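# Two mobile robots sort capped tubes into colored racks

## Task

Using either or both robots, take the tubes from the tray and place each one by its cap dot: orange-dotted tubes go in the blue rack, white-dotted tubes in the green rack, each pushed fully down into its slot. No tube may ever reach the floor, or the task fails. The bottles in the tray must be upright in it at the end, and the tray must sit entirely on the work bench with nothing overhanging its edge. Neither robot may tip over or be left leaning, or the task fails. At the end both grippers must be open and the robots moved away; anything that stays in place only because a robot holds it does not count.

## Robot and tools

Robots: two identical Hello Robot Stretch 4 units, r1 and r2. Each has an omni-wheel base, a lift on a mast, a forward-extending telescopic arm, a three-joint wrist (yaw, pitch, roll) and a two-finger gripper. It stands about 1.6 m tall, and the base rim is within 0.23 m of the base origin. Each carries four cameras: <name>_head_camera, <name>_head_left_camera, <name>_head_right_camera and <name>_wrist_camera.

Frames: the base frame has its origin on the floor under the base centre, with x forward, y left and z up. hand_pose is a point between the open fingertips, expressed in this frame, and its printed value may be slightly off. The odometry frame is the base frame as it was when the scene began. Every robot reports in its own frames, so only images, lidar_m and wrist_depth_mm show where the robots are relative to each other.

execute_actions(actions, cameras): actions is a list holding exactly one action object, or an empty list, which only returns state and images. The action is keyed by "r1" and/or "r2". Under each key:
- base: exactly one relative move from where the base currently is. translate_m is a straight drive in metres, forward positive, -2 to 2. strafe_m is a sideways drive in metres, left positive, -2 to 2. rotate_rad is a turn in place in radians, counter-clockwise positive, -3.2 to 3.2.
- joints: absolute targets by name (not offsets). lift_m 0 to 1.2 m. arm_m 0 to 0.55 m of extension. wrist_yaw_rad -1.134 to 4.276, where 0 is forward, positive is left and 3.14 is folded back; above 3.4 the arm can block it. wrist_pitch_rad -1.117 to 4.259, where 0 is level and 1.57 points straight down. wrist_roll_rad -1.117 to 4.259; at 0 the fingers are level, and positive turns the gripper clockwise as seen from behind. gripper_m -0.038 to 0.141 m is the fingertip gap; below 0 the tips squeeze each other. Done tolerances are ±0.004 for lift, arm and gripper, ±0.02 for yaw and roll, and ±0.05 for pitch. A joint target outside its range is clipped and reported. Any other out-of-range value or unknown key makes the whole call be rejected, and nothing moves.
- pace: "slow", "default", "fast" or "max". The base reaches 0.1, 0.3, 0.4 or 0.6 m/s and turns at 1, 2, 3 or 4 rad/s respectively, with lower caps when the lift is above 0.2 m.
- contact_limits: {"arm_m": value}, from 0 (stops at the lightest touch) to 0.75 (pushes hardest); the default is 0.5.
- end_of_arm: "enable_torque", sent alone, re-powers wrist or gripper motors that have shut off.
All motions in one action start together. No action runs longer than 15 s. A robot or joint you leave out may keep pushing toward its previous target. cameras lists which images to return: null or ["all"] gives all of them, [] gives none.

wait(seconds 0 to 10) lets the simulation run with no new commands. zoom_image(camera, region [x0,y0,x1,y1] in pixels, at most 504x504) enlarges part of the latest full image. read_manual only returns licence text. finished_scene(scene) ends the scene for good and reports success, so call it only once everything is in its final state.

Results: base_status and joint_status give the outcome. "done" means on target; for the base it only means the wheels turned the commanded amount. "off_target" means it stopped short and may still be pushing. "contact_stop_at_<key>" means it hit something, and that lift, arm or wheels go slack. "limit_stop_at_<name>" is a built-in limit, such as own_body (self-collision) or tilt (over 6 degrees of lean, so lift, arm and wheels go slack). "torque_fault" means a wrist or gripper motor went limp and needs enable_torque. After any stop the old target is dropped. on_its_own reports things you did not command in this call; in it, "held at" is a held target, not a position. base_odometry counts wheel turns only. If turned_by_wheels and turned_by_imu differ by more than about 0.1 rad, the base bumped something or slipped. base_tilt is in degrees, forward and right positive, with a fixed bias of about 1.5. motor_effort is a percentage, with the peak in brackets. lidar_m has 12 sector distances in metres, starting straight ahead and going counter-clockwise; "-" means nothing is seen or it is closer than 0.25 m. Glass and clear plastic may be missed. wrist_depth_mm is a 7x7 grid of depths in mm, 100 to 2000.

Gripping: command gripper_m smaller than the object's width. Squeezing harder pulls the object toward the wrist. Neither the reading nor "done" proves you are holding something; a firm grip shows as a change in gripper effort. If the fingertips jam on a surface, raise the lift.

To unfold at the start, send lift_m 0.4 with wrist_yaw_rad 0. Avoid tilting the gripper upward while it is rolled, because that triggers self-collision stops.

Things to avoid:
- Robots pressing or ramming each other. Once bases touch, even millimetres of extra driving is a hard press.
- Turning or driving with over 1 kg held and arm_m above 0.2, especially at fast paces.
- Strong steady pushes with a high gripper.
- Shared carries: the two bases can drift apart by up to 3 cm per metre.
- Drops, slams and letting tubes reach the floor.

The clock runs while you think, and the robots hold their last command during that time. Base moves are measured from the last reported state.

Each tool is called by a JSON object that holds its "op" and its "data", one argument or row to a line.

## Session

{"op": "execute_actions", "data": {
  "actions": []
}}

Scene clock: 0.00 s.
r1.base_odometry: x=+0.000 y=+0.000 heading=+0.000 (m, m, rad; r1's odometry frame)
r1.turned_by_wheels: +0.000 (rad since the last result)
r1.turned_by_imu: +0.000 (rad since the last result)
r1.base_tilt: forward=+0.3 right=-0.8 (deg)
r1.lidar_m: 2.59 1.43 1.19 1.18 1.38 2.21 3.07 3.47 3.56 1.20 0.96 1.55
r1.base_status: not commanded
r1.joint_positions: lift_m=+0.263 arm_m=+0.002 wrist_yaw_rad=+3.161 wrist_pitch_rad=+0.019 wrist_roll_rad=-0.019 gripper_m=+0.057
r1.joint_status: not commanded
r1.motor_effort: lift_m=+20 arm_m=-1 wrist_yaw_rad=+1 wrist_pitch_rad=-6 wrist_roll_rad=+1 gripper_m=-6 wheel_0=+0 wheel_1=+0 wheel_2=-1 (%)
r1.hand_pose: x=-0.1175 y=+0.0819 z=+0.4360 quat_wxyz=(-0.010, -0.009, -0.010, +1.000) (m; r1's base frame)
r1.wrist_depth_mm: - 131 - - - - - / - 118 158 - - - - / - 124 171 - - - - / 132 134 - - - - - / - - - - - - - / 1430 1537 196 1537 200 1464 1464 / 991 991 1042 - 1025 960 1008
r2.base_odometry: x=+0.000 y=+0.000 heading=+0.000 (m, m, rad; r2's odometry frame)
r2.turned_by_wheels: +0.000 (rad since the last result)
r2.turned_by_imu: +0.000 (rad since the last result)
r2.base_tilt: forward=+0.4 right=-0.7 (deg)
r2.lidar_m: 1.87 3.57 4.37 1.24 1.20 1.56 - 1.29 0.83 0.74 0.76 0.92
r2.base_status: not commanded
r2.joint_positions: lift_m=+0.252 arm_m=-0.002 wrist_yaw_rad=+3.165 wrist_pitch_rad=+0.017 wrist_roll_rad=+0.004 gripper_m=+0.057
r2.joint_status: not commanded
r2.motor_effort: lift_m=+18 arm_m=-1 wrist_yaw_rad=+2 wrist_pitch_rad=-6 wrist_roll_rad=+1 gripper_m=-4 wheel_0=+1 wheel_1=+0 wheel_2=+0 (%)
r2.hand_pose: x=-0.1214 y=+0.0808 z=+0.4252 quat_wxyz=(-0.011, -0.009, +0.002, +1.000) (m; r2's base frame)
r2.wrist_depth_mm: - 140 240 - - - - / - 108 140 - - - - / - 112 140 - - - 1708 / - 126 157 - - - - / 206 1983 - - - - - / 220 1661 204 1576 198 1576 1576 / 220 1098 1042 153 1060 946 1060
pictures: r1_head_camera, r1_head_left_camera, r1_head_right_camera, r1_wrist_camera, r2_head_camera, r2_head_left_camera, r2_head_right_camera, r2_wrist_camera
Images, in order (width x height): r1_head_camera 420x560, r1_head_left_camera 420x672, r1_head_right_camera 420x672, r1_wrist_camera 616x392, r2_head_camera 420x560, r2_head_left_camera 420x672, r2_head_right_camera 420x672, r2_wrist_camera 616x392.

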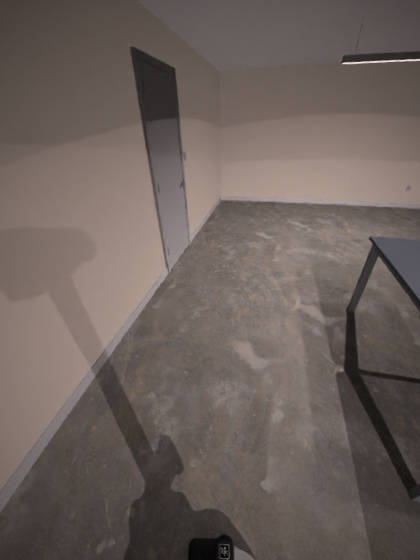

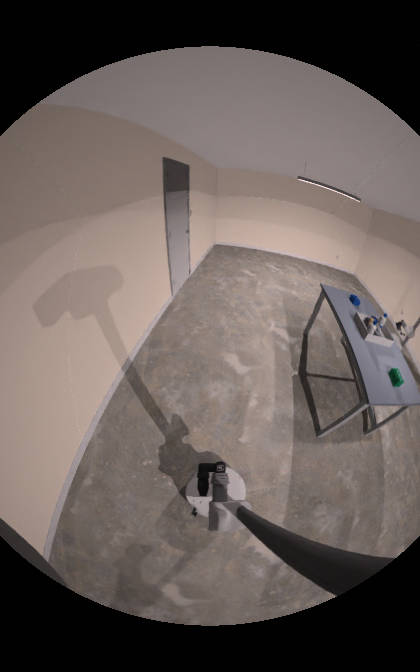

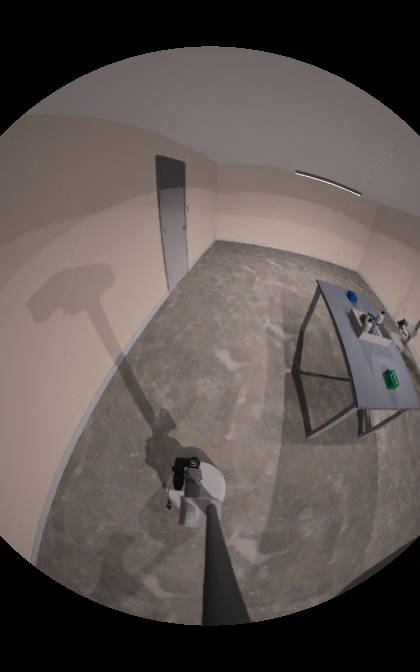

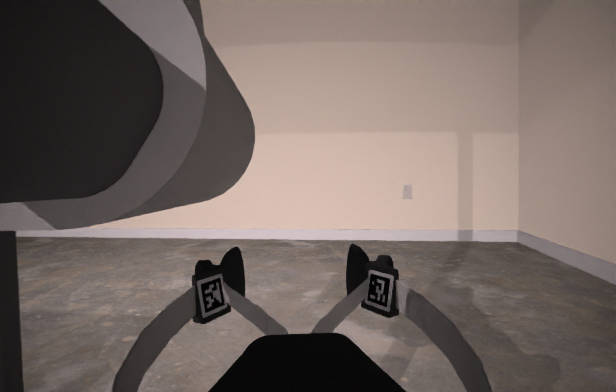

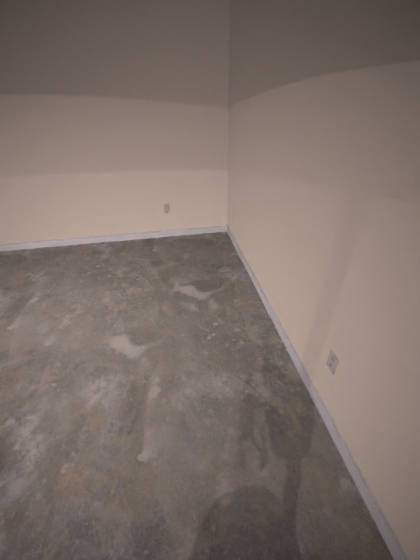

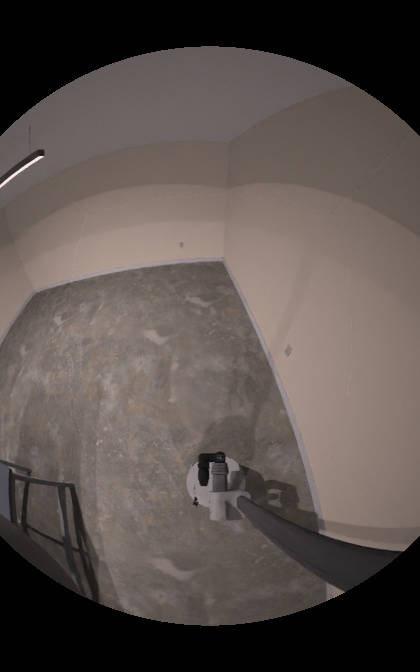

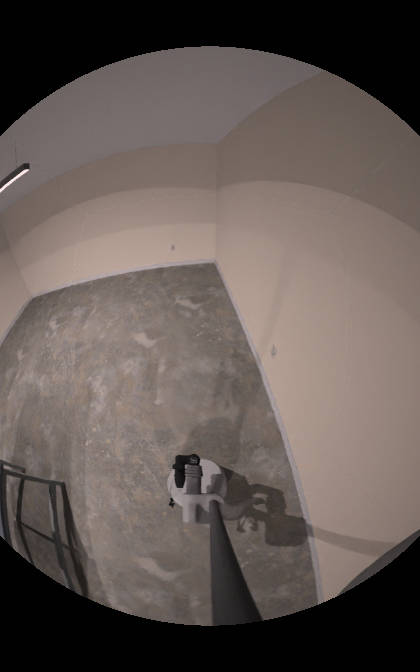

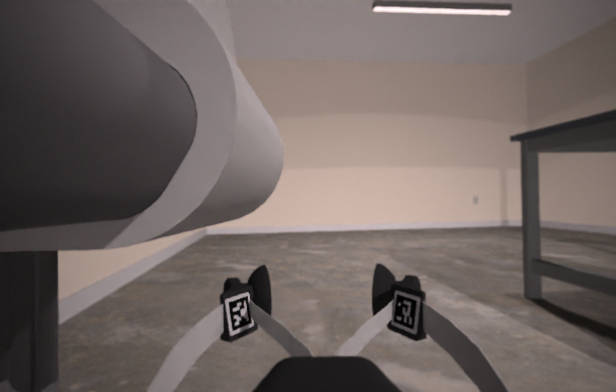

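{"op": "execute_actions", "data": {
  "actions": [
    {"r1":{"base":{"rotate_rad":-1.2},"joints":{"lift_m":0.9,"wrist_yaw_rad":0}},"r2":{"base":{"rotate_rad":1.8},"joints":{"lift_m":0.9,"wrist_yaw_rad":0}}}
  ],
  "cameras": ["r1_head_camera","r1_head_left_camera","r2_head_camera","r2_head_left_camera"]
}}

Scene clock: 9.10 s.
r1.base_odometry: x=+0.000 y=+0.000 heading=-1.199 (m, m, rad; r1's odometry frame)
r1.turned_by_wheels: -1.199 (rad since the last result)
r1.turned_by_imu: -1.196 (rad since the last result)
r1.base_tilt: forward=+0.3 right=-0.9 (deg)
r1.lidar_m: 1.00 1.26 3.70 1.59 1.23 1.17 1.25 1.81 3.07 3.30 3.62 3.55
r1.base_status: done
r1.joint_positions: lift_m=+0.900 arm_m=+0.002 wrist_yaw_rad=+0.000 wrist_pitch_rad=+0.019 wrist_roll_rad=-0.019 gripper_m=+0.057
r1.joint_status: all done
r1.motor_effort: lift_m=+23(26) arm_m=-1(1) wrist_yaw_rad=+1(3) wrist_pitch_rad=-9(9) wrist_roll_rad=+1(1) gripper_m=-4(4) wheel_0=+6(11) wheel_1=+4(10) wheel_2=+4(8) (%)
r1.hand_pose: x=+0.4610 y=-0.0873 z=+1.0726 quat_wxyz=(+1.000, -0.010, +0.009, +0.000) (m; r1's base frame)
r1.wrist_depth_mm: - - - - - - - / - - - - - - - / - - - - - - - / - - - - - - - / - 1661 1661 - - - - / 1366 1138 196 1118 200 - - / - - 878 - - - -
r2.base_odometry: x=+0.000 y=+0.000 heading=+1.800 (m, m, rad; r2's odometry frame)
r2.turned_by_wheels: +1.800 (rad since the last result)
r2.turned_by_imu: +1.794 (rad since the last result)
r2.base_tilt: forward=+0.3 right=-0.7 (deg)
r2.lidar_m: 1.22 1.29 1.89 2.30 1.00 0.75 0.72 0.80 1.18 3.58 3.81 4.02
r2.base_status: done
r2.joint_positions: lift_m=+0.900 arm_m=-0.002 wrist_yaw_rad=+0.000 wrist_pitch_rad=+0.017 wrist_roll_rad=+0.004 gripper_m=+0.057
r2.joint_status: all done
r2.motor_effort: lift_m=+20(21) arm_m=-1(1) wrist_yaw_rad=-2(8) wrist_pitch_rad=-5(8) wrist_roll_rad=+1(1) gripper_m=-5(5) wheel_0=-2(6) wheel_1=+0(6) wheel_2=+0(8) (%)
r2.hand_pose: x=+0.4574 y=-0.0873 z=+1.0730 quat_wxyz=(+1.000, +0.002, +0.009, +0.000) (m; r2's base frame)
r2.wrist_depth_mm: - - - - - - - / - - - - - - - / - - - - - - - / - - - - - - - / - - - - - - - / 1255 1229 206 1499 197 - - / 1808 1060 - 153 - - -
pictures: r1_head_camera, r1_head_left_camera, r2_head_camera, r2_head_left_camera
Images, in order (width x height): r1_head_camera 420x560, r1_head_left_camera 420x672, r2_head_camera 420x560, r2_head_left_camera 420x672.

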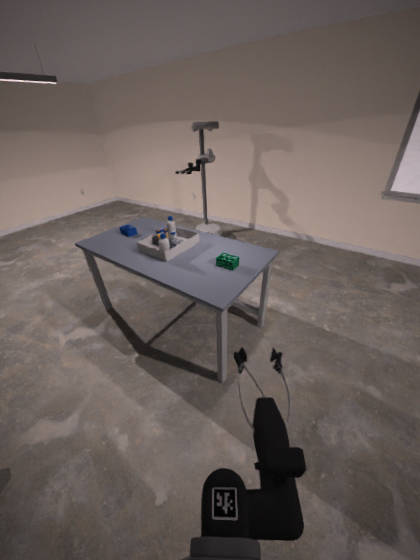

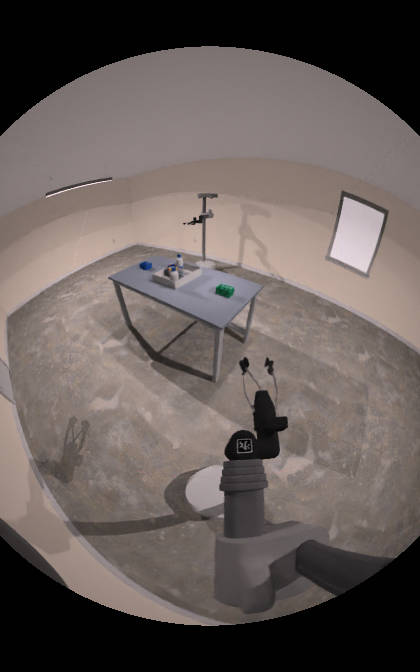

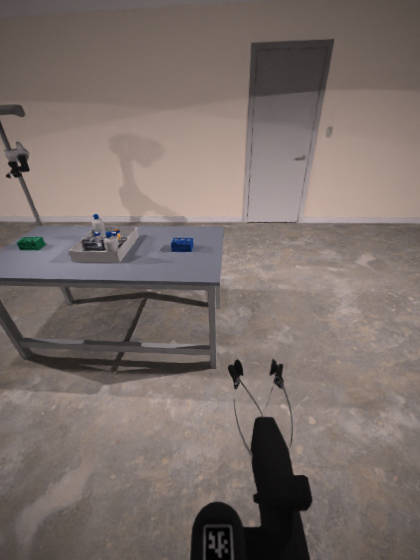

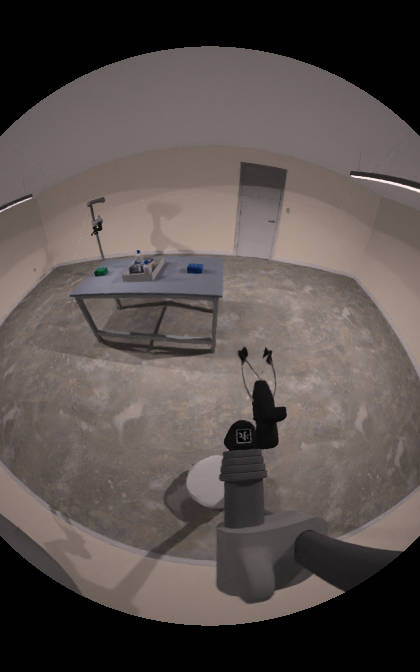

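{"op": "zoom_image", "data": {
  "camera": "r2_head_camera",
  "region": [0, 190, 230, 300]
}}

{"op": "zoom_image", "data": {
  "camera": "r1_head_camera",
  "region": [70, 200, 290, 310]
}}

Region (0, 190, 230, 300) of r2_head_camera's 420x560 image, scaled by 2.191, with more detail than that image has; it fills the top 241 rows of this view, and the rest is white.

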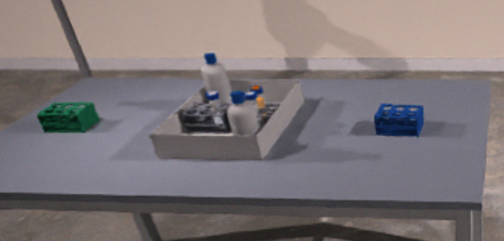

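Region (70, 200, 290, 310) of r1_head_camera's 420x560 image, scaled by 2.291, with more detail than that image has.

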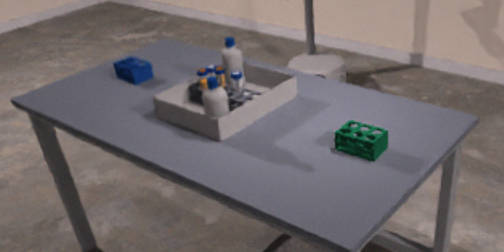

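{"op": "execute_actions", "data": {
  "actions": [
    {"r1":{"base":{"rotate_rad":-0.615},"joints":{"lift_m":1.15,"wrist_pitch_rad":1.57}},"r2":{"base":{"strafe_m":0.7},"joints":{"lift_m":1.15,"wrist_pitch_rad":1.57}}}
  ],
  "cameras": []
}}

{"op": "execute_actions", "data": {
  "actions": [
    {"r1":{"base":{"strafe_m":1.2}},"r2":{"base":{"translate_m":0.85}}}
  ],
  "cameras": ["r1_head_camera","r2_head_camera","r2_wrist_camera"]
}}

Scene clock: 37.27 s.
r1.base_odometry: x=+0.000 y=+0.000 heading=-1.813 (m, m, rad; r1's odometry frame)
r1.turned_by_wheels: -0.614 (rad since the last result)
r1.turned_by_imu: -0.611 (rad since the last result)
r1.base_tilt: forward=+0.2 right=-0.9 (deg)
r1.lidar_m: 3.54 0.98 1.14 5.00 1.74 1.24 1.18 1.21 1.64 3.08 3.20 3.75
r1.base_status: done
r1.joint_positions: lift_m=+1.150 arm_m=+0.002 wrist_yaw_rad=+0.000 wrist_pitch_rad=+1.570 wrist_roll_rad=-0.019 gripper_m=+0.057
r1.joint_status: all done
r1.motor_effort: lift_m=+23(24) arm_m=-1(1) wrist_yaw_rad=+1(0) wrist_pitch_rad=+0(1) wrist_roll_rad=+1(1) gripper_m=-3(3) wheel_0=+7(9) wheel_1=+4(9) wheel_2=+3(10) (%)
r1.hand_pose: x=+0.1728 y=-0.0874 z=+1.0395 quat_wxyz=(+0.707, -0.007, +0.707, +0.007) (m; r1's base frame)
r1.wrist_depth_mm: 1229 1229 1255 1255 1281 1308 1308 / 1229 1255 1255 1281 1281 1308 1308 / 1255 1229 1281 1255 1281 1308 1308 / 1255 1255 1255 1255 1281 1308 1336 / 1255 1255 1042 1060 1308 1308 1308 / 1255 1255 196 1060 200 1308 1308 / 1229 1281 1281 - 1336 1336 1366
r2.base_odometry: x=-0.682 y=-0.159 heading=+1.800 (m, m, rad; r2's odometry frame)
r2.turned_by_wheels: +0.000 (rad since the last result)
r2.turned_by_imu: +0.004 (rad since the last result)
r2.base_tilt: forward=+0.3 right=-0.7 (deg)
r2.lidar_m: 1.26 1.35 4.56 2.11 0.93 0.69 0.69 0.75 1.12 3.91 4.52 1.29
r2.base_status: done
r2.joint_positions: lift_m=+1.150 arm_m=-0.002 wrist_yaw_rad=+0.000 wrist_pitch_rad=+1.570 wrist_roll_rad=+0.004 gripper_m=+0.057
r2.joint_status: all done
r2.motor_effort: lift_m=+19(22) arm_m=-1(1) wrist_yaw_rad=-1(0) wrist_pitch_rad=+0(6) wrist_roll_rad=+2(1) gripper_m=-4(4) wheel_0=+0(10) wheel_1=-1(8) wheel_2=+0(0) (%)
r2.hand_pose: x=+0.1692 y=-0.0874 z=+1.0396 quat_wxyz=(+0.707, +0.001, +0.707, -0.001) (m; r2's base frame)
r2.wrist_depth_mm: 1281 1281 1255 1255 1229 1205 1229 / 1255 1229 1255 1229 1281 1229 1229 / 1281 1255 1229 1255 1229 1205 1205 / 1281 1255 1229 1255 1229 1205 1205 / 1281 1255 1229 1025 1229 1229 1205 / 1255 1255 205 1025 198 1229 1205 / 1255 1205 1205 146 1229 1205 1205
pictures: none
No camera images: the call's "cameras" was empty. Leave "cameras" out to get every camera's image.

Scene clock: 42.60 s.
r1.base_odometry: x=+1.165 y=-0.288 heading=-1.813 (m, m, rad; r1's odometry frame)
r1.turned_by_wheels: +0.000 (rad since the last result)
r1.turned_by_imu: +0.003 (rad since the last result)
r1.base_tilt: forward=+0.2 right=-0.7 (deg)
r1.lidar_m: 0.78 0.82 1.10 4.50 1.73 1.27 1.20 1.25 1.71 4.28 4.43 0.85
r1.base_status: done
r1.joint_positions: lift_m=+1.150 arm_m=+0.002 wrist_yaw_rad=+0.000 wrist_pitch_rad=+1.570 wrist_roll_rad=-0.019 gripper_m=+0.057
r1.joint_status: not commanded
r1.motor_effort: lift_m=+22(23) arm_m=-1(1) wrist_yaw_rad=+2(2) wrist_pitch_rad=-1(2) wrist_roll_rad=+0(0) gripper_m=-3(4) wheel_0=-4(14) wheel_1=+2(12) wheel_2=+0(1) (%)
r1.hand_pose: x=+0.1728 y=-0.0874 z=+1.0396 quat_wxyz=(+0.707, -0.007, +0.707, +0.007) (m; r1's base frame)
r1.wrist_depth_mm: 1229 1229 1229 1281 1281 1308 1308 / 1229 1255 1255 1281 1281 1308 1281 / 1229 1255 1255 1281 1281 1308 1308 / 1255 1255 1281 1281 1308 1308 1308 / 1255 1255 1060 1078 1281 1308 1308 / 1255 1281 196 1078 200 1336 1336 / 1229 1255 1308 - 1308 1336 1336
r2.base_odometry: x=-0.875 y=+0.669 heading=+1.800 (m, m, rad; r2's odometry frame)
r2.turned_by_wheels: +0.000 (rad since the last result)
r2.turned_by_imu: -0.003 (rad since the last result)
r2.base_tilt: forward=+0.4 right=-0.7 (deg)
r2.lidar_m: 0.41 0.44 0.64 4.40 2.01 1.56 1.53 1.64 2.41 4.31 0.61 0.45
r2.base_status: done
r2.joint_positions: lift_m=+1.150 arm_m=-0.002 wrist_yaw_rad=+0.000 wrist_pitch_rad=+1.570 wrist_roll_rad=+0.004 gripper_m=+0.057
r2.joint_status: not commanded
r2.motor_effort: lift_m=+19(20) arm_m=-1(1) wrist_yaw_rad=+3(1) wrist_pitch_rad=+1(1) wrist_roll_rad=+1(1) gripper_m=-5(4) wheel_0=+1(4) wheel_1=+1(4) wheel_2=+0(8) (%)
r2.hand_pose: x=+0.1692 y=-0.0874 z=+1.0396 quat_wxyz=(+0.707, +0.001, +0.707, -0.001) (m; r2's base frame)
r2.wrist_depth_mm: 508 508 508 504 500 500 492 / 1255 1281 1255 1229 1229 1229 878 / 1281 1255 1229 1255 1255 1229 1205 / 1281 1229 1229 1205 1205 1229 1205 / 1255 1255 1255 1025 1229 1229 1229 / 1255 1255 204 1025 198 1229 1229 / 1281 1255 1229 146 1182 1229 1205
pictures: r1_head_camera, r2_head_camera, r2_wrist_camera
Images, in order (width x height): r1_head_camera 420x560, r2_head_camera 420x560, r2_wrist_camera 616x392.

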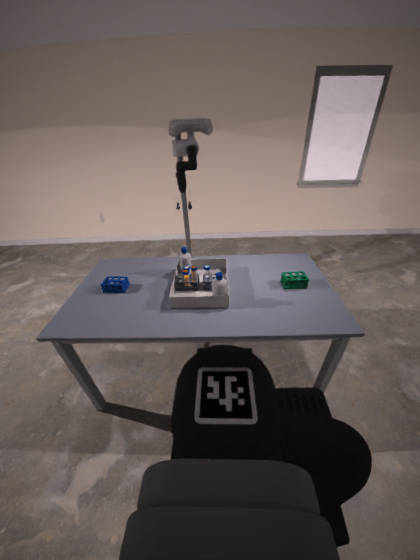

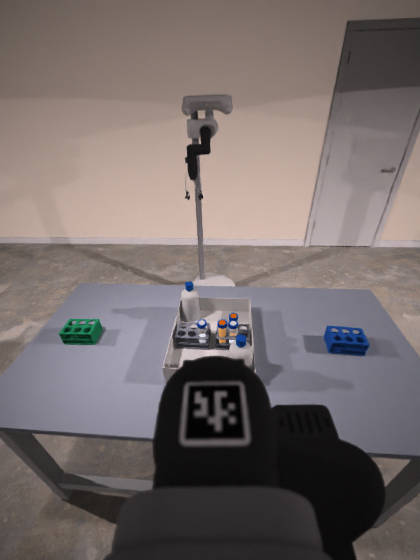

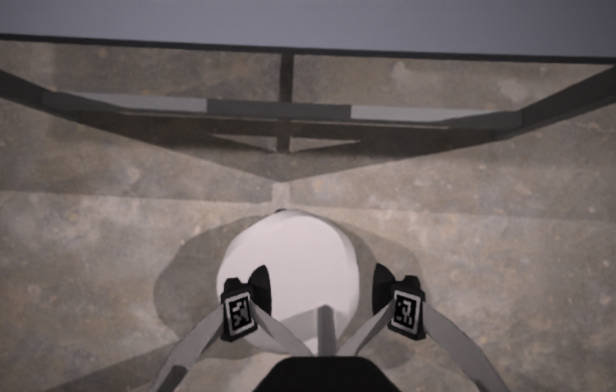

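{"op": "execute_actions", "data": {
  "actions": [
    {"r1":{"base":{"translate_m":0.4}},"r2":{"base":{"translate_m":0.1},"joints":{"lift_m":1.2,"arm_m":0.3}}}
  ],
  "cameras": ["r1_head_camera","r2_head_camera","r2_wrist_camera"]
}}

Scene clock: 50.73 s.
r1.base_odometry: x=+1.069 y=-0.676 heading=-1.812 (m, m, rad; r1's odometry frame)
r1.turned_by_wheels: +0.001 (rad since the last result)
r1.turned_by_imu: +0.002 (rad since the last result)
r1.base_tilt: forward=+0.3 right=-0.9 (deg)
r1.lidar_m: 0.37 0.38 0.55 4.48 2.33 1.68 1.61 1.68 2.25 4.26 0.57 0.40
r1.base_status: done
r1.joint_positions: lift_m=+1.150 arm_m=+0.002 wrist_yaw_rad=+0.000 wrist_pitch_rad=+1.570 wrist_roll_rad=-0.019 gripper_m=+0.057
r1.joint_status: not commanded
r1.motor_effort: lift_m=+22(22) arm_m=-1(1) wrist_yaw_rad=+2(0) wrist_pitch_rad=+0(1) wrist_roll_rad=+1(1) gripper_m=-5(4) wheel_0=+5(13) wheel_1=+3(11) wheel_2=-2(9) (%)
r1.hand_pose: x=+0.1728 y=-0.0874 z=+1.0396 quat_wxyz=(+0.707, -0.007, +0.707, +0.007) (m; r1's base frame)
r1.wrist_depth_mm: 480 488 492 500 504 512 517 / 1255 1255 1255 1281 1281 1281 1336 / 1229 1255 1255 1281 1308 1281 1308 / 1229 1255 1229 1281 1281 1281 1308 / 1255 1255 1060 1078 1308 1308 1336 / 1229 1255 196 1060 200 1336 1336 / 1229 1229 1255 - 1308 1308 1336
r2.base_odometry: x=-0.898 y=+0.766 heading=+1.800 (m, m, rad; r2's odometry frame)
r2.turned_by_wheels: +0.000 (rad since the last result)
r2.turned_by_imu: +0.000 (rad since the last result)
r2.base_tilt: forward=+0.4 right=-0.7 (deg)
r2.lidar_m: 0.32 0.36 0.51 4.39 2.14 1.65 1.63 1.74 2.56 4.33 0.46 0.34
r2.base_status: done
r2.joint_positions: lift_m=+1.200 arm_m=+0.299 wrist_yaw_rad=+0.000 wrist_pitch_rad=+1.570 wrist_roll_rad=+0.004 gripper_m=+0.057
r2.joint_status: all done
r2.motor_effort: lift_m=+20(21) arm_m=+5(2) wrist_yaw_rad=+0(1) wrist_pitch_rad=+0(0) wrist_roll_rad=+1(1) gripper_m=-5(4) wheel_0=+1(5) wheel_1=+0(4) wheel_2=+2(8) (%)
r2.hand_pose: x=+0.4702 y=-0.0874 z=+1.0896 quat_wxyz=(+0.707, +0.001, +0.707, -0.001) (m; r2's base frame)
r2.wrist_depth_mm: 564 554 549 517 549 544 539 / 559 544 521 488 549 544 535 / 559 549 549 549 544 544 539 / 559 554 549 544 544 539 539 / 554 559 549 544 544 539 535 / 559 554 205 544 197 539 530 / 1281 1281 1078 146 1281 1308 1255
pictures: r1_head_camera, r2_head_camera, r2_wrist_camera
Images, in order (width x height): r1_head_camera 420x560, r2_head_camera 420x560, r2_wrist_camera 616x392.

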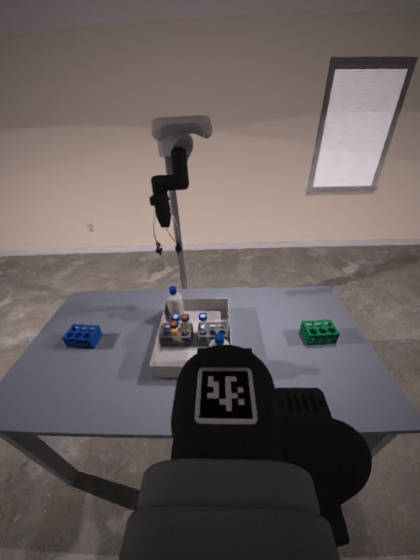

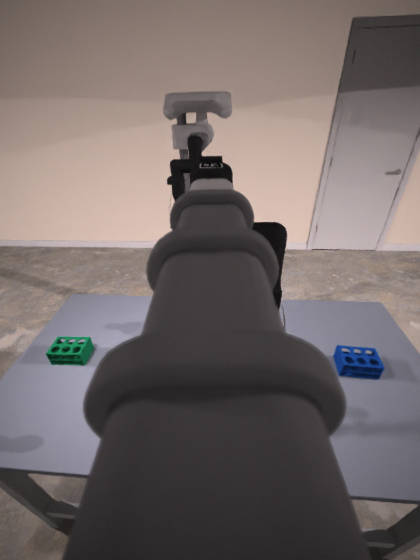

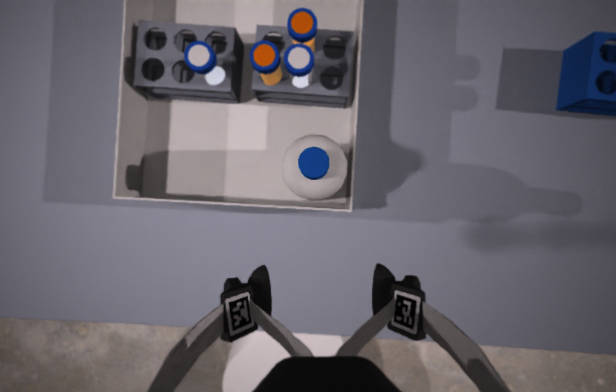

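{"op": "execute_actions", "data": {
  "actions": [
    {"r1":{"base":{"strafe_m":-0.3},"joints":{"lift_m":1.2}},"r2":{"base":{"translate_m":0.05},"joints":{"arm_m":0.45}}}
  ],
  "cameras": ["r1_head_camera","r2_wrist_camera"]
}}

Scene clock: 82.07 s.
r1.base_odometry: x=+0.778 y=-0.604 heading=-1.812 (m, m, rad; r1's odometry frame)
r1.turned_by_wheels: +0.000 (rad since the last result)
r1.turned_by_imu: +0.002 (rad since the last result)
r1.base_tilt: forward=+0.3 right=-0.8 (deg)
r1.lidar_m: 0.40 0.39 0.55 4.77 2.30 1.67 1.58 1.66 2.24 3.97 4.09 0.41
r1.base_status: done
r1.joint_positions: lift_m=+1.200 arm_m=+0.002 wrist_yaw_rad=+0.000 wrist_pitch_rad=+1.570 wrist_roll_rad=-0.019 gripper_m=+0.057
r1.joint_status: all done
r1.motor_effort: lift_m=+23(24) arm_m=-1(1) wrist_yaw_rad=+1(1) wrist_pitch_rad=-2(3) wrist_roll_rad=+0(1) gripper_m=-4(3) wheel_0=+3(13) wheel_1=-1(7) wheel_2=+0(4) (%)
r1.hand_pose: x=+0.1728 y=-0.0874 z=+1.0896 quat_wxyz=(+0.707, -0.007, +0.707, +0.007) (m; r1's base frame)
r1.wrist_depth_mm: 535 539 544 544 554 1366 1366 / 1281 1308 1308 1308 1042 1366 1366 / 1308 1308 1336 1308 1336 1366 1366 / 1308 1308 1336 1336 1336 1366 1366 / 1281 1308 1098 1138 1366 1366 1397 / 1308 1336 196 1118 200 1366 1397 / 1336 1308 1336 - 1336 1397 1397
r2.base_odometry: x=-0.909 y=+0.815 heading=+1.800 (m, m, rad; r2's odometry frame)
r2.turned_by_wheels: +0.000 (rad since the last result)
r2.turned_by_imu: +0.000 (rad since the last result)
r2.base_tilt: forward=+0.2 right=-0.7 (deg)
r2.lidar_m: 0.26 0.30 0.44 4.40 2.25 1.73 1.68 1.83 2.65 4.31 0.39 0.26
r2.base_status: done
r2.joint_positions: lift_m=+1.200 arm_m=+0.449 wrist_yaw_rad=+0.000 wrist_pitch_rad=+1.570 wrist_roll_rad=+0.004 gripper_m=+0.057
r2.joint_status: all done
r2.motor_effort: lift_m=+20(20) arm_m=+5(4) wrist_yaw_rad=+0(1) wrist_pitch_rad=+2(1) wrist_roll_rad=+1(2) gripper_m=-4(3) wheel_0=+1(7) wheel_1=+0(5) wheel_2=+2(9) (%)
r2.hand_pose: x=+0.6203 y=-0.0874 z=+1.0896 quat_wxyz=(+0.707, +0.001, +0.707, -0.001) (m; r2's base frame)
r2.wrist_depth_mm: 559 559 554 549 549 544 544 / 564 418 535 544 544 539 539 / 559 554 554 544 544 539 539 / 559 539 521 488 544 544 539 / 559 554 549 539 544 535 535 / 554 549 204 452 197 535 530 / 559 554 539 146 544 535 535
pictures: r1_head_camera, r2_wrist_camera
Images, in order (width x height): r1_head_camera 420x560, r2_wrist_camera 616x392.

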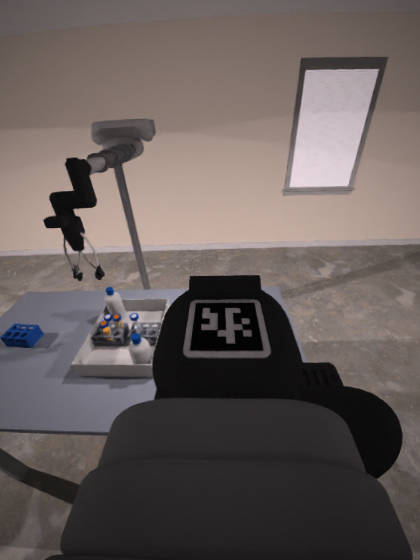

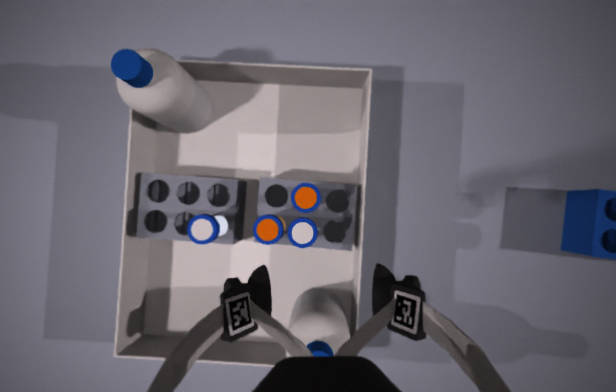

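{"op": "execute_actions", "data": {
  "actions": [
    {"r1":{"base":{"translate_m":0.12},"joints":{"arm_m":0.35}},"r2":{"base":{"strafe_m":0.012},"joints":{"arm_m":0.506,"lift_m":1.04}}}
  ],
  "cameras": ["r1_wrist_camera","r2_wrist_camera"]
}}

Scene clock: 100.00 s.
r1.base_odometry: x=+0.750 y=-0.721 heading=-1.811 (m, m, rad; r1's odometry frame)
r1.turned_by_wheels: +0.001 (rad since the last result)
r1.turned_by_imu: +0.002 (rad since the last result)
r1.base_tilt: forward=+0.2 right=-0.9 (deg)
r1.lidar_m: 0.26 0.28 0.38 1.04 2.49 1.80 1.72 1.78 2.41 3.96 0.40 0.28
r1.base_status: done
r1.joint_positions: lift_m=+1.200 arm_m=+0.349 wrist_yaw_rad=+0.000 wrist_pitch_rad=+1.570 wrist_roll_rad=-0.019 gripper_m=+0.057
r1.joint_status: all done
r1.motor_effort: lift_m=+22(23) arm_m=+5(7) wrist_yaw_rad=+0(1) wrist_pitch_rad=+1(2) wrist_roll_rad=+1(1) gripper_m=-4(3) wheel_0=+7(11) wheel_1=+2(9) wheel_2=+0(12) (%)
r1.hand_pose: x=+0.5202 y=-0.0874 z=+1.0896 quat_wxyz=(+0.707, -0.007, +0.707, +0.007) (m; r1's base frame)
r1.wrist_depth_mm: 530 535 539 549 554 1336 1366 / 535 539 544 544 559 1366 1366 / 535 539 549 544 559 1336 1366 / 535 544 549 549 564 1336 1366 / 539 539 549 559 559 1366 1397 / 539 549 196 554 200 1366 1366 / 544 549 554 - 564 1397 1397
r2.base_odometry: x=-0.921 y=+0.812 heading=+1.800 (m, m, rad; r2's odometry frame)
r2.turned_by_wheels: +0.000 (rad since the last result)
r2.turned_by_imu: +0.000 (rad since the last result)
r2.base_tilt: forward=+0.2 right=-0.7 (deg)
r2.lidar_m: 0.26 0.30 0.44 4.39 2.21 1.74 1.68 1.82 2.62 4.33 0.40 0.28
r2.base_status: done
r2.joint_positions: lift_m=+1.040 arm_m=+0.505 wrist_yaw_rad=+0.000 wrist_pitch_rad=+1.570 wrist_roll_rad=+0.004 gripper_m=+0.057
r2.joint_status: all done
r2.motor_effort: lift_m=+16(18) arm_m=+5(4) wrist_yaw_rad=+1(2) wrist_pitch_rad=-1(0) wrist_roll_rad=+1(2) gripper_m=-4(5) wheel_0=-2(8) wheel_1=+0(5) wheel_2=+1(2) (%)
r2.hand_pose: x=+0.6762 y=-0.0874 z=+0.9299 quat_wxyz=(+0.707, +0.001, +0.707, -0.001) (m; r2's base frame)
r2.wrist_depth_mm: 399 399 394 394 392 389 384 / 249 287 379 389 392 387 384 / 359 338 392 389 387 389 384 / 397 392 389 389 384 384 384 / 336 332 359 327 384 384 382 / 353 330 204 267 197 382 382 / 382 389 387 146 387 382 379
pictures: r1_wrist_camera, r2_wrist_camera
Images, in order (width x height): r1_wrist_camera 616x392, r2_wrist_camera 616x392.

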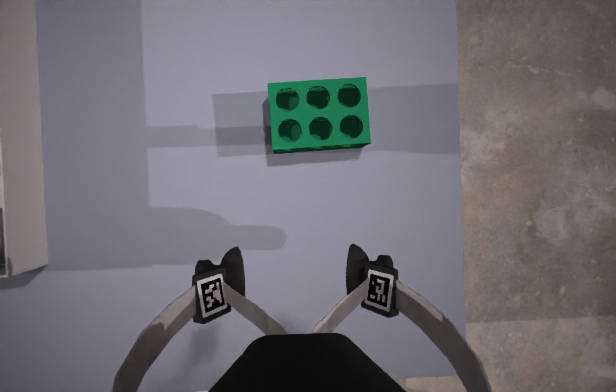

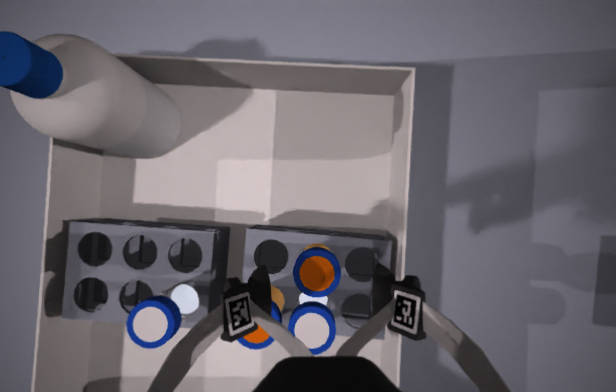

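{"op": "execute_actions", "data": {
  "actions": [
    {"r2":{"joints":{"arm_m":0.509,"lift_m":0.99,"gripper_m":0.05},"pace":"slow"}}
  ],
  "cameras": ["r2_wrist_camera","r2_head_camera"]
}}

Scene clock: 112.40 s.
r1.base_odometry: x=+0.750 y=-0.721 heading=-1.811 (m, m, rad; r1's odometry frame)
r1.turned_by_wheels: +0.000 (rad since the last result)
r1.turned_by_imu: +0.001 (rad since the last result)
r1.base_tilt: forward=+0.3 right=-0.8 (deg)
r1.lidar_m: 0.26 0.28 0.39 1.04 2.50 1.81 1.71 1.78 2.39 3.98 0.41 0.29
r1.base_status: not commanded
r1.joint_positions: lift_m=+1.200 arm_m=+0.349 wrist_yaw_rad=+0.000 wrist_pitch_rad=+1.570 wrist_roll_rad=-0.019 gripper_m=+0.057
r1.joint_status: not commanded
r1.motor_effort: lift_m=+22(23) arm_m=+5(6) wrist_yaw_rad=+1(1) wrist_pitch_rad=-2(2) wrist_roll_rad=+1(1) gripper_m=-4(3) wheel_0=+7(7) wheel_1=+2(3) wheel_2=+0(0) (%)
r1.hand_pose: x=+0.5202 y=-0.0874 z=+1.0896 quat_wxyz=(+0.707, -0.007, +0.707, +0.007) (m; r1's base frame)
r1.wrist_depth_mm: 525 535 544 544 549 1366 1366 / 530 535 544 544 554 1336 1366 / 530 539 544 544 559 1336 1366 / 535 539 549 549 559 1366 1397 / 535 544 549 554 559 1366 1397 / 539 544 196 554 199 1336 1397 / 544 544 554 - 564 1397 1397
r2.base_odometry: x=-0.921 y=+0.812 heading=+1.800 (m, m, rad; r2's odometry frame)
r2.turned_by_wheels: +0.000 (rad since the last result)
r2.turned_by_imu: +0.000 (rad since the last result)
r2.base_tilt: forward=+0.1 right=-0.8 (deg)
r2.lidar_m: 0.27 0.27 0.44 4.41 2.20 1.73 1.68 1.81 2.61 4.34 0.40 0.29
r2.base_status: not commanded
r2.joint_positions: lift_m=+0.990 arm_m=+0.508 wrist_yaw_rad=+0.000 wrist_pitch_rad=+1.570 wrist_roll_rad=+0.004 gripper_m=+0.050
r2.joint_status: all done
r2.motor_effort: lift_m=+16(15) arm_m=+5(6) wrist_yaw_rad=+1(2) wrist_pitch_rad=+1(1) wrist_roll_rad=+1(1) gripper_m=-5(3) wheel_0=-2(2) wheel_1=+0(0) wheel_2=+0(1) (%)
r2.hand_pose: x=+0.6792 y=-0.0874 z=+0.8799 quat_wxyz=(+0.707, +0.001, +0.707, -0.001) (m; r2's base frame)
r2.wrist_depth_mm: 212 347 345 342 340 338 336 / 210 307 342 340 327 338 336 / 265 327 342 338 338 338 334 / 314 343 340 338 338 336 336 / 287 312 310 279 293 338 332 / 283 283 205 217 195 334 334 / 314 220 218 147 278 334 332
pictures: r2_head_camera, r2_wrist_camera
Images, in order (width x height): r2_head_camera 420x560, r2_wrist_camera 616x392.

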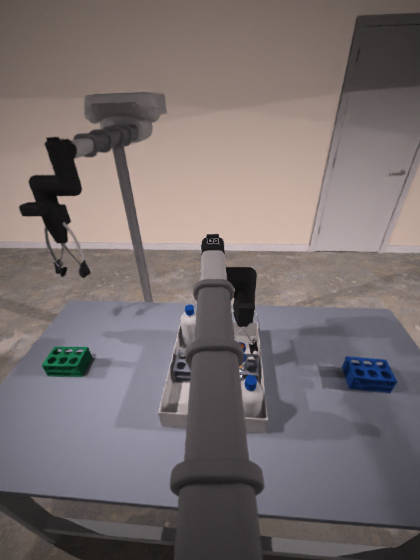

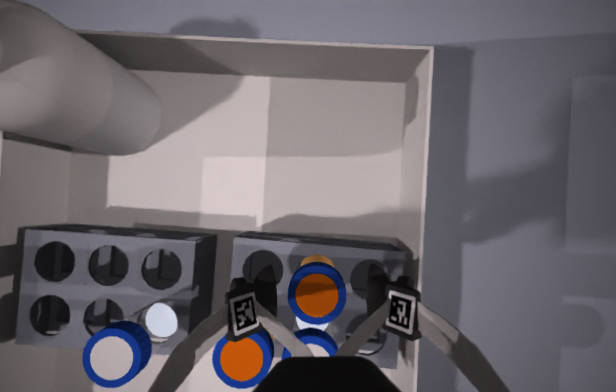

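{"op": "execute_actions", "data": {
  "actions": [
    {"r2":{"joints":{"gripper_m":0.012}}}
  ],
  "cameras": []
}}

{"op": "execute_actions", "data": {
  "actions": [
    {"r2":{"joints":{"lift_m":1.13}}}
  ],
  "cameras": ["r2_wrist_camera","r1_head_right_camera"]
}}

Scene clock: 118.70 s.
r1.base_odometry: x=+0.750 y=-0.721 heading=-1.811 (m, m, rad; r1's odometry frame)
r1.turned_by_wheels: +0.000 (rad since the last result)
r1.turned_by_imu: +0.001 (rad since the last result)
r1.base_tilt: forward=+0.2 right=-0.8 (deg)
r1.lidar_m: 0.26 0.28 0.41 1.06 2.49 1.80 1.72 1.78 2.42 3.95 0.41 0.29
r1.base_status: not commanded
r1.joint_positions: lift_m=+1.200 arm_m=+0.349 wrist_yaw_rad=+0.000 wrist_pitch_rad=+1.570 wrist_roll_rad=-0.019 gripper_m=+0.057
r1.joint_status: not commanded
r1.motor_effort: lift_m=+22(22) arm_m=+5(5) wrist_yaw_rad=+0(0) wrist_pitch_rad=-1(3) wrist_roll_rad=+1(1) gripper_m=-4(4) wheel_0=+7(7) wheel_1=+2(2) wheel_2=+0(0) (%)
r1.hand_pose: x=+0.5202 y=-0.0874 z=+1.0896 quat_wxyz=(+0.707, -0.007, +0.707, +0.007) (m; r1's base frame)
r1.wrist_depth_mm: 530 539 539 544 554 1336 1336 / 535 539 539 549 559 1336 1366 / 535 539 544 544 559 1336 1397 / 535 544 544 559 564 1366 1397 / 535 539 549 554 559 1366 1397 / 539 544 195 559 200 1366 1366 / 544 544 549 - 569 1366 1397
r2.base_odometry: x=-0.921 y=+0.812 heading=+1.800 (m, m, rad; r2's odometry frame)
r2.turned_by_wheels: +0.000 (rad since the last result)
r2.turned_by_imu: +0.000 (rad since the last result)
r2.base_tilt: forward=+0.2 right=-0.6 (deg)
r2.lidar_m: 0.27 0.30 0.46 4.40 2.24 1.71 1.68 1.81 2.66 4.35 0.39 0.29
r2.base_status: not commanded
r2.joint_positions: lift_m=+0.990 arm_m=+0.508 wrist_yaw_rad=+0.000 wrist_pitch_rad=+1.570 wrist_roll_rad=+0.004 gripper_m=+0.012
r2.joint_status: all done
r2.motor_effort: lift_m=+15(16) arm_m=+5(5) wrist_yaw_rad=+2(0) wrist_pitch_rad=+1(0) wrist_roll_rad=+1(1) gripper_m=-16(16) wheel_0=-1(2) wheel_1=+0(0) wheel_2=+0(1) (%)
r2.hand_pose: x=+0.6792 y=-0.0874 z=+0.8799 quat_wxyz=(+0.707, +0.001, +0.707, -0.001) (m; r2's base frame)
r2.wrist_depth_mm: 211 347 345 343 340 338 336 / 210 306 342 342 327 338 334 / 274 325 338 340 338 338 334 / 314 342 340 338 338 338 334 / 286 314 315 278 296 336 332 / 283 283 204 212 191 334 332 / 314 219 217 217 276 334 332
pictures: none
No camera images: the call's "cameras" was empty. Leave "cameras" out to get every camera's image.

Scene clock: 120.37 s.
r1.base_odometry: x=+0.750 y=-0.721 heading=-1.811 (m, m, rad; r1's odometry frame)
r1.turned_by_wheels: +0.000 (rad since the last result)
r1.turned_by_imu: +0.001 (rad since the last result)
r1.base_tilt: forward=+0.3 right=-0.8 (deg)
r1.lidar_m: 0.28 0.26 0.39 1.02 2.49 1.80 1.70 1.78 2.40 3.97 0.40 0.29
r1.base_status: not commanded
r1.joint_positions: lift_m=+1.200 arm_m=+0.349 wrist_yaw_rad=+0.000 wrist_pitch_rad=+1.570 wrist_roll_rad=-0.019 gripper_m=+0.057
r1.joint_status: not commanded
r1.motor_effort: lift_m=+22(22) arm_m=+6(6) wrist_yaw_rad=+0(1) wrist_pitch_rad=-2(0) wrist_roll_rad=+1(1) gripper_m=-5(6) wheel_0=+7(7) wheel_1=+2(3) wheel_2=-1(1) (%)
r1.hand_pose: x=+0.5202 y=-0.0874 z=+1.0896 quat_wxyz=(+0.707, -0.007, +0.707, +0.007) (m; r1's base frame)
r1.wrist_depth_mm: 530 539 539 549 554 1366 1366 / 530 535 544 549 554 1336 1366 / 535 544 544 544 559 1336 1366 / 535 539 549 554 564 1366 1397 / 539 544 544 554 564 1366 1366 / 539 549 196 554 200 1366 1397 / 544 544 554 - 564 1397 1397
r2.base_odometry: x=-0.921 y=+0.812 heading=+1.800 (m, m, rad; r2's odometry frame)
r2.turned_by_wheels: +0.000 (rad since the last result)
r2.turned_by_imu: +0.000 (rad since the last result)
r2.base_tilt: forward=+0.2 right=-0.6 (deg)
r2.lidar_m: 0.28 0.30 0.45 4.39 2.23 1.72 1.68 1.82 2.65 4.33 0.37 0.28
r2.base_status: not commanded
r2.joint_positions: lift_m=+1.130 arm_m=+0.508 wrist_yaw_rad=+0.000 wrist_pitch_rad=+1.570 wrist_roll_rad=+0.004 gripper_m=+0.012
r2.joint_status: all done
r2.motor_effort: lift_m=+20(21) arm_m=+5(5) wrist_yaw_rad=+0(1) wrist_pitch_rad=+1(1) wrist_roll_rad=+1(2) gripper_m=-16(16) wheel_0=-2(2) wheel_1=+0(0) wheel_2=+1(0) (%)
r2.hand_pose: x=+0.6792 y=-0.0874 z=+1.0195 quat_wxyz=(+0.707, +0.001, +0.707, -0.001) (m; r2's base frame)
r2.wrist_depth_mm: 488 484 480 484 473 473 473 / 488 484 484 480 473 473 473 / 488 347 477 477 477 477 469 / 484 484 477 477 473 469 469 / 488 436 427 418 473 473 469 / 484 449 203 212 190 469 469 / 484 452 477 466 466 466 466
pictures: r1_head_right_camera, r2_wrist_camera
Images, in order (width x height): r1_head_right_camera 420x672, r2_wrist_camera 616x392.

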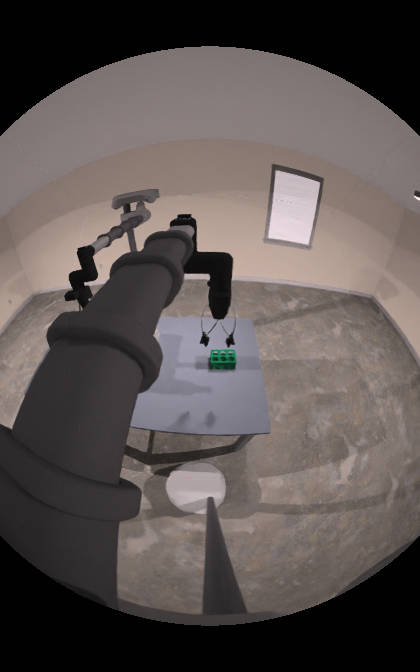

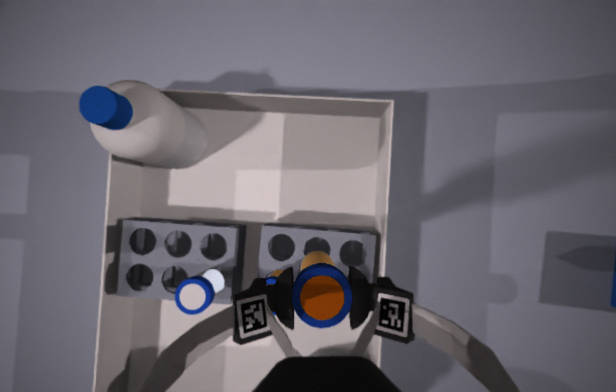

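{"op": "execute_actions", "data": {
  "actions": [
    {"r1":{"base":{"strafe_m":0.44},"joints":{"arm_m":0.48}},"r2":{"base":{"strafe_m":-0.40}}}
  ],
  "cameras": ["r2_wrist_camera","r1_wrist_camera"]
}}

Scene clock: 138.37 s.
r1.base_odometry: x=+1.177 y=-0.825 heading=-1.812 (m, m, rad; r1's odometry frame)
r1.turned_by_wheels: +0.000 (rad since the last result)
r1.turned_by_imu: +0.002 (rad since the last result)
r1.base_tilt: forward=+0.3 right=-0.9 (deg)
r1.lidar_m: 0.26 0.28 0.36 4.36 2.45 1.81 1.72 1.81 2.43 4.40 0.41 0.28
r1.base_status: done
r1.joint_positions: lift_m=+1.200 arm_m=+0.479 wrist_yaw_rad=+0.000 wrist_pitch_rad=+1.570 wrist_roll_rad=-0.019 gripper_m=+0.057
r1.joint_status: all done
r1.motor_effort: lift_m=+22(22) arm_m=+6(6) wrist_yaw_rad=+2(0) wrist_pitch_rad=+0(1) wrist_roll_rad=+1(1) gripper_m=-5(3) wheel_0=-4(12) wheel_1=+3(11) wheel_2=+0(0) (%)
r1.hand_pose: x=+0.6501 y=-0.0874 z=+1.0896 quat_wxyz=(+0.707, -0.007, +0.707, +0.007) (m; r1's base frame)
r1.wrist_depth_mm: 535 535 539 544 554 559 564 / 535 402 539 544 554 559 569 / 535 517 539 544 554 564 564 / 539 512 508 544 559 564 574 / 539 512 500 544 559 569 569 / 539 539 196 525 200 569 574 / 539 544 539 - 564 574 580
r2.base_odometry: x=-0.531 y=+0.903 heading=+1.800 (m, m, rad; r2's odometry frame)
r2.turned_by_wheels: +0.000 (rad since the last result)
r2.turned_by_imu: -0.001 (rad since the last result)
r2.base_tilt: forward=+0.5 right=-0.8 (deg)
r2.lidar_m: 0.25 0.26 0.41 4.79 2.29 1.74 1.70 1.87 2.67 3.95 0.36 0.26
r2.base_status: done
r2.joint_positions: lift_m=+1.130 arm_m=+0.508 wrist_yaw_rad=+0.000 wrist_pitch_rad=+1.570 wrist_roll_rad=+0.004 gripper_m=+0.012
r2.joint_status: not commanded
r2.motor_effort: lift_m=+20(21) arm_m=+5(5) wrist_yaw_rad=+1(1) wrist_pitch_rad=+0(0) wrist_roll_rad=+1(1) gripper_m=-18(17) wheel_0=-2(10) wheel_1=+1(7) wheel_2=+1(1) (%)
r2.hand_pose: x=+0.6792 y=-0.0874 z=+1.0196 quat_wxyz=(+0.707, +0.001, +0.707, -0.001) (m; r2's base frame)
r2.wrist_depth_mm: 488 488 484 480 477 477 1205 / 492 480 480 480 477 469 1205 / 484 484 484 477 477 477 1182 / 466 484 480 473 473 477 1182 / 459 480 480 477 473 473 1205 / 462 484 203 211 190 473 1205 / 462 480 477 477 466 469 1205
pictures: r1_wrist_camera, r2_wrist_camera
Images, in order (width x height): r1_wrist_camera 616x392, r2_wrist_camera 616x392.

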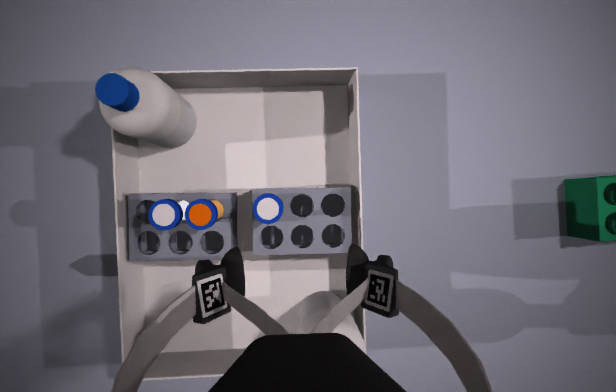

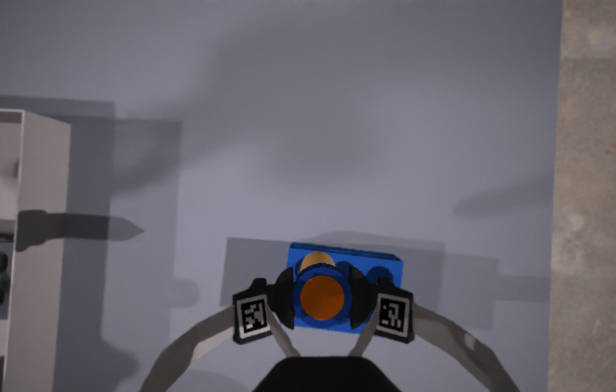

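{"op": "execute_actions", "data": {
  "actions": [
    {"r1":{"base":{"strafe_m":0.028},"joints":{"arm_m":0.497,"lift_m":1.04,"gripper_m":0.05}},"r2":{"base":{"strafe_m":-0.069},"joints":{"arm_m":0.481}}}
  ],
  "cameras": ["r2_wrist_camera","r1_wrist_camera"]
}}

Scene clock: 148.13 s.
r1.base_odometry: x=+1.204 y=-0.832 heading=-1.812 (m, m, rad; r1's odometry frame)
r1.turned_by_wheels: +0.000 (rad since the last result)
r1.turned_by_imu: +0.001 (rad since the last result)
r1.base_tilt: forward=+0.3 right=-0.9 (deg)
r1.lidar_m: 0.25 0.27 0.38 4.33 2.50 1.80 1.72 1.79 2.42 4.42 0.40 0.27
r1.base_status: done
r1.joint_positions: lift_m=+1.040 arm_m=+0.496 wrist_yaw_rad=+0.000 wrist_pitch_rad=+1.570 wrist_roll_rad=-0.019 gripper_m=+0.050
r1.joint_status: all done
r1.motor_effort: lift_m=+18(20) arm_m=+6(7) wrist_yaw_rad=+0(1) wrist_pitch_rad=-3(2) wrist_roll_rad=+1(1) gripper_m=-4(0) wheel_0=-2(12) wheel_1=+1(13) wheel_2=+0(0) (%)
r1.hand_pose: x=+0.6671 y=-0.0874 z=+0.9300 quat_wxyz=(+0.707, -0.007, +0.707, +0.007) (m; r1's base frame)
r1.wrist_depth_mm: 225 377 379 384 389 397 399 / 236 253 382 387 389 399 402 / 375 349 384 389 392 397 402 / 377 382 384 387 387 402 407 / 379 270 267 329 334 399 407 / 384 351 191 366 195 404 410 / 382 370 387 - 387 404 407
r2.base_odometry: x=-0.464 y=+0.919 heading=+1.801 (m, m, rad; r2's odometry frame)
r2.turned_by_wheels: +0.000 (rad since the last result)
r2.turned_by_imu: +0.000 (rad since the last result)
r2.base_tilt: forward=+0.4 right=-0.7 (deg)
r2.lidar_m: 0.25 0.26 0.39 4.87 2.29 1.76 1.71 1.84 2.71 3.87 0.34 0.26
r2.base_status: done
r2.joint_positions: lift_m=+1.130 arm_m=+0.482 wrist_yaw_rad=+0.000 wrist_pitch_rad=+1.570 wrist_roll_rad=+0.004 gripper_m=+0.012
r2.joint_status: all done
r2.motor_effort: lift_m=+20(20) arm_m=-5(5) wrist_yaw_rad=+1(2) wrist_pitch_rad=+0(1) wrist_roll_rad=+1(1) gripper_m=-16(17) wheel_0=+1(9) wheel_1=+2(6) wheel_2=+1(2) (%)
r2.hand_pose: x=+0.6529 y=-0.0874 z=+1.0196 quat_wxyz=(+0.707, +0.001, +0.707, -0.001) (m; r2's base frame)
r2.wrist_depth_mm: 488 488 488 480 473 477 1205 / 492 488 488 480 477 473 1205 / 488 488 484 480 480 477 1182 / 484 480 480 477 473 477 1182 / 484 484 477 421 477 473 1182 / 484 480 204 211 191 469 1205 / 484 484 480 473 473 469 1205
pictures: r1_wrist_camera, r2_wrist_camera
Images, in order (width x height): r1_wrist_camera 616x392, r2_wrist_camera 616x392.

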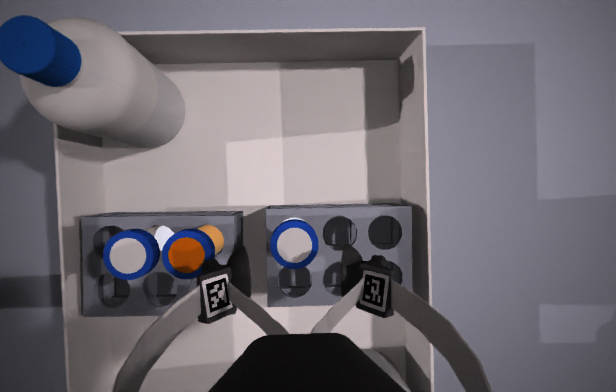

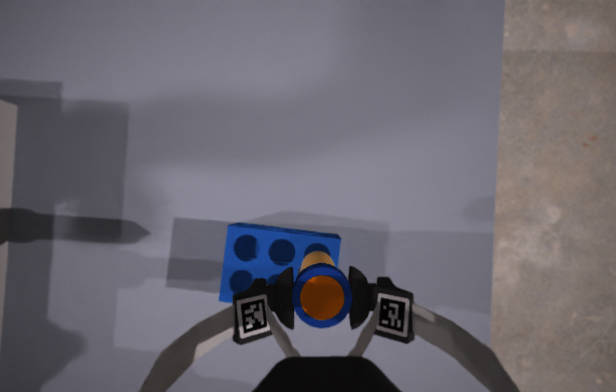

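{"op": "zoom_image", "data": {
  "camera": "r2_wrist_camera",
  "region": [210, 210, 390, 330]
}}

Region (210, 210, 390, 330) of r2_wrist_camera's 616x392 image, scaled by 2.800.

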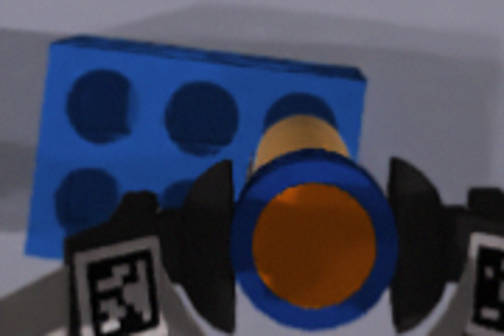

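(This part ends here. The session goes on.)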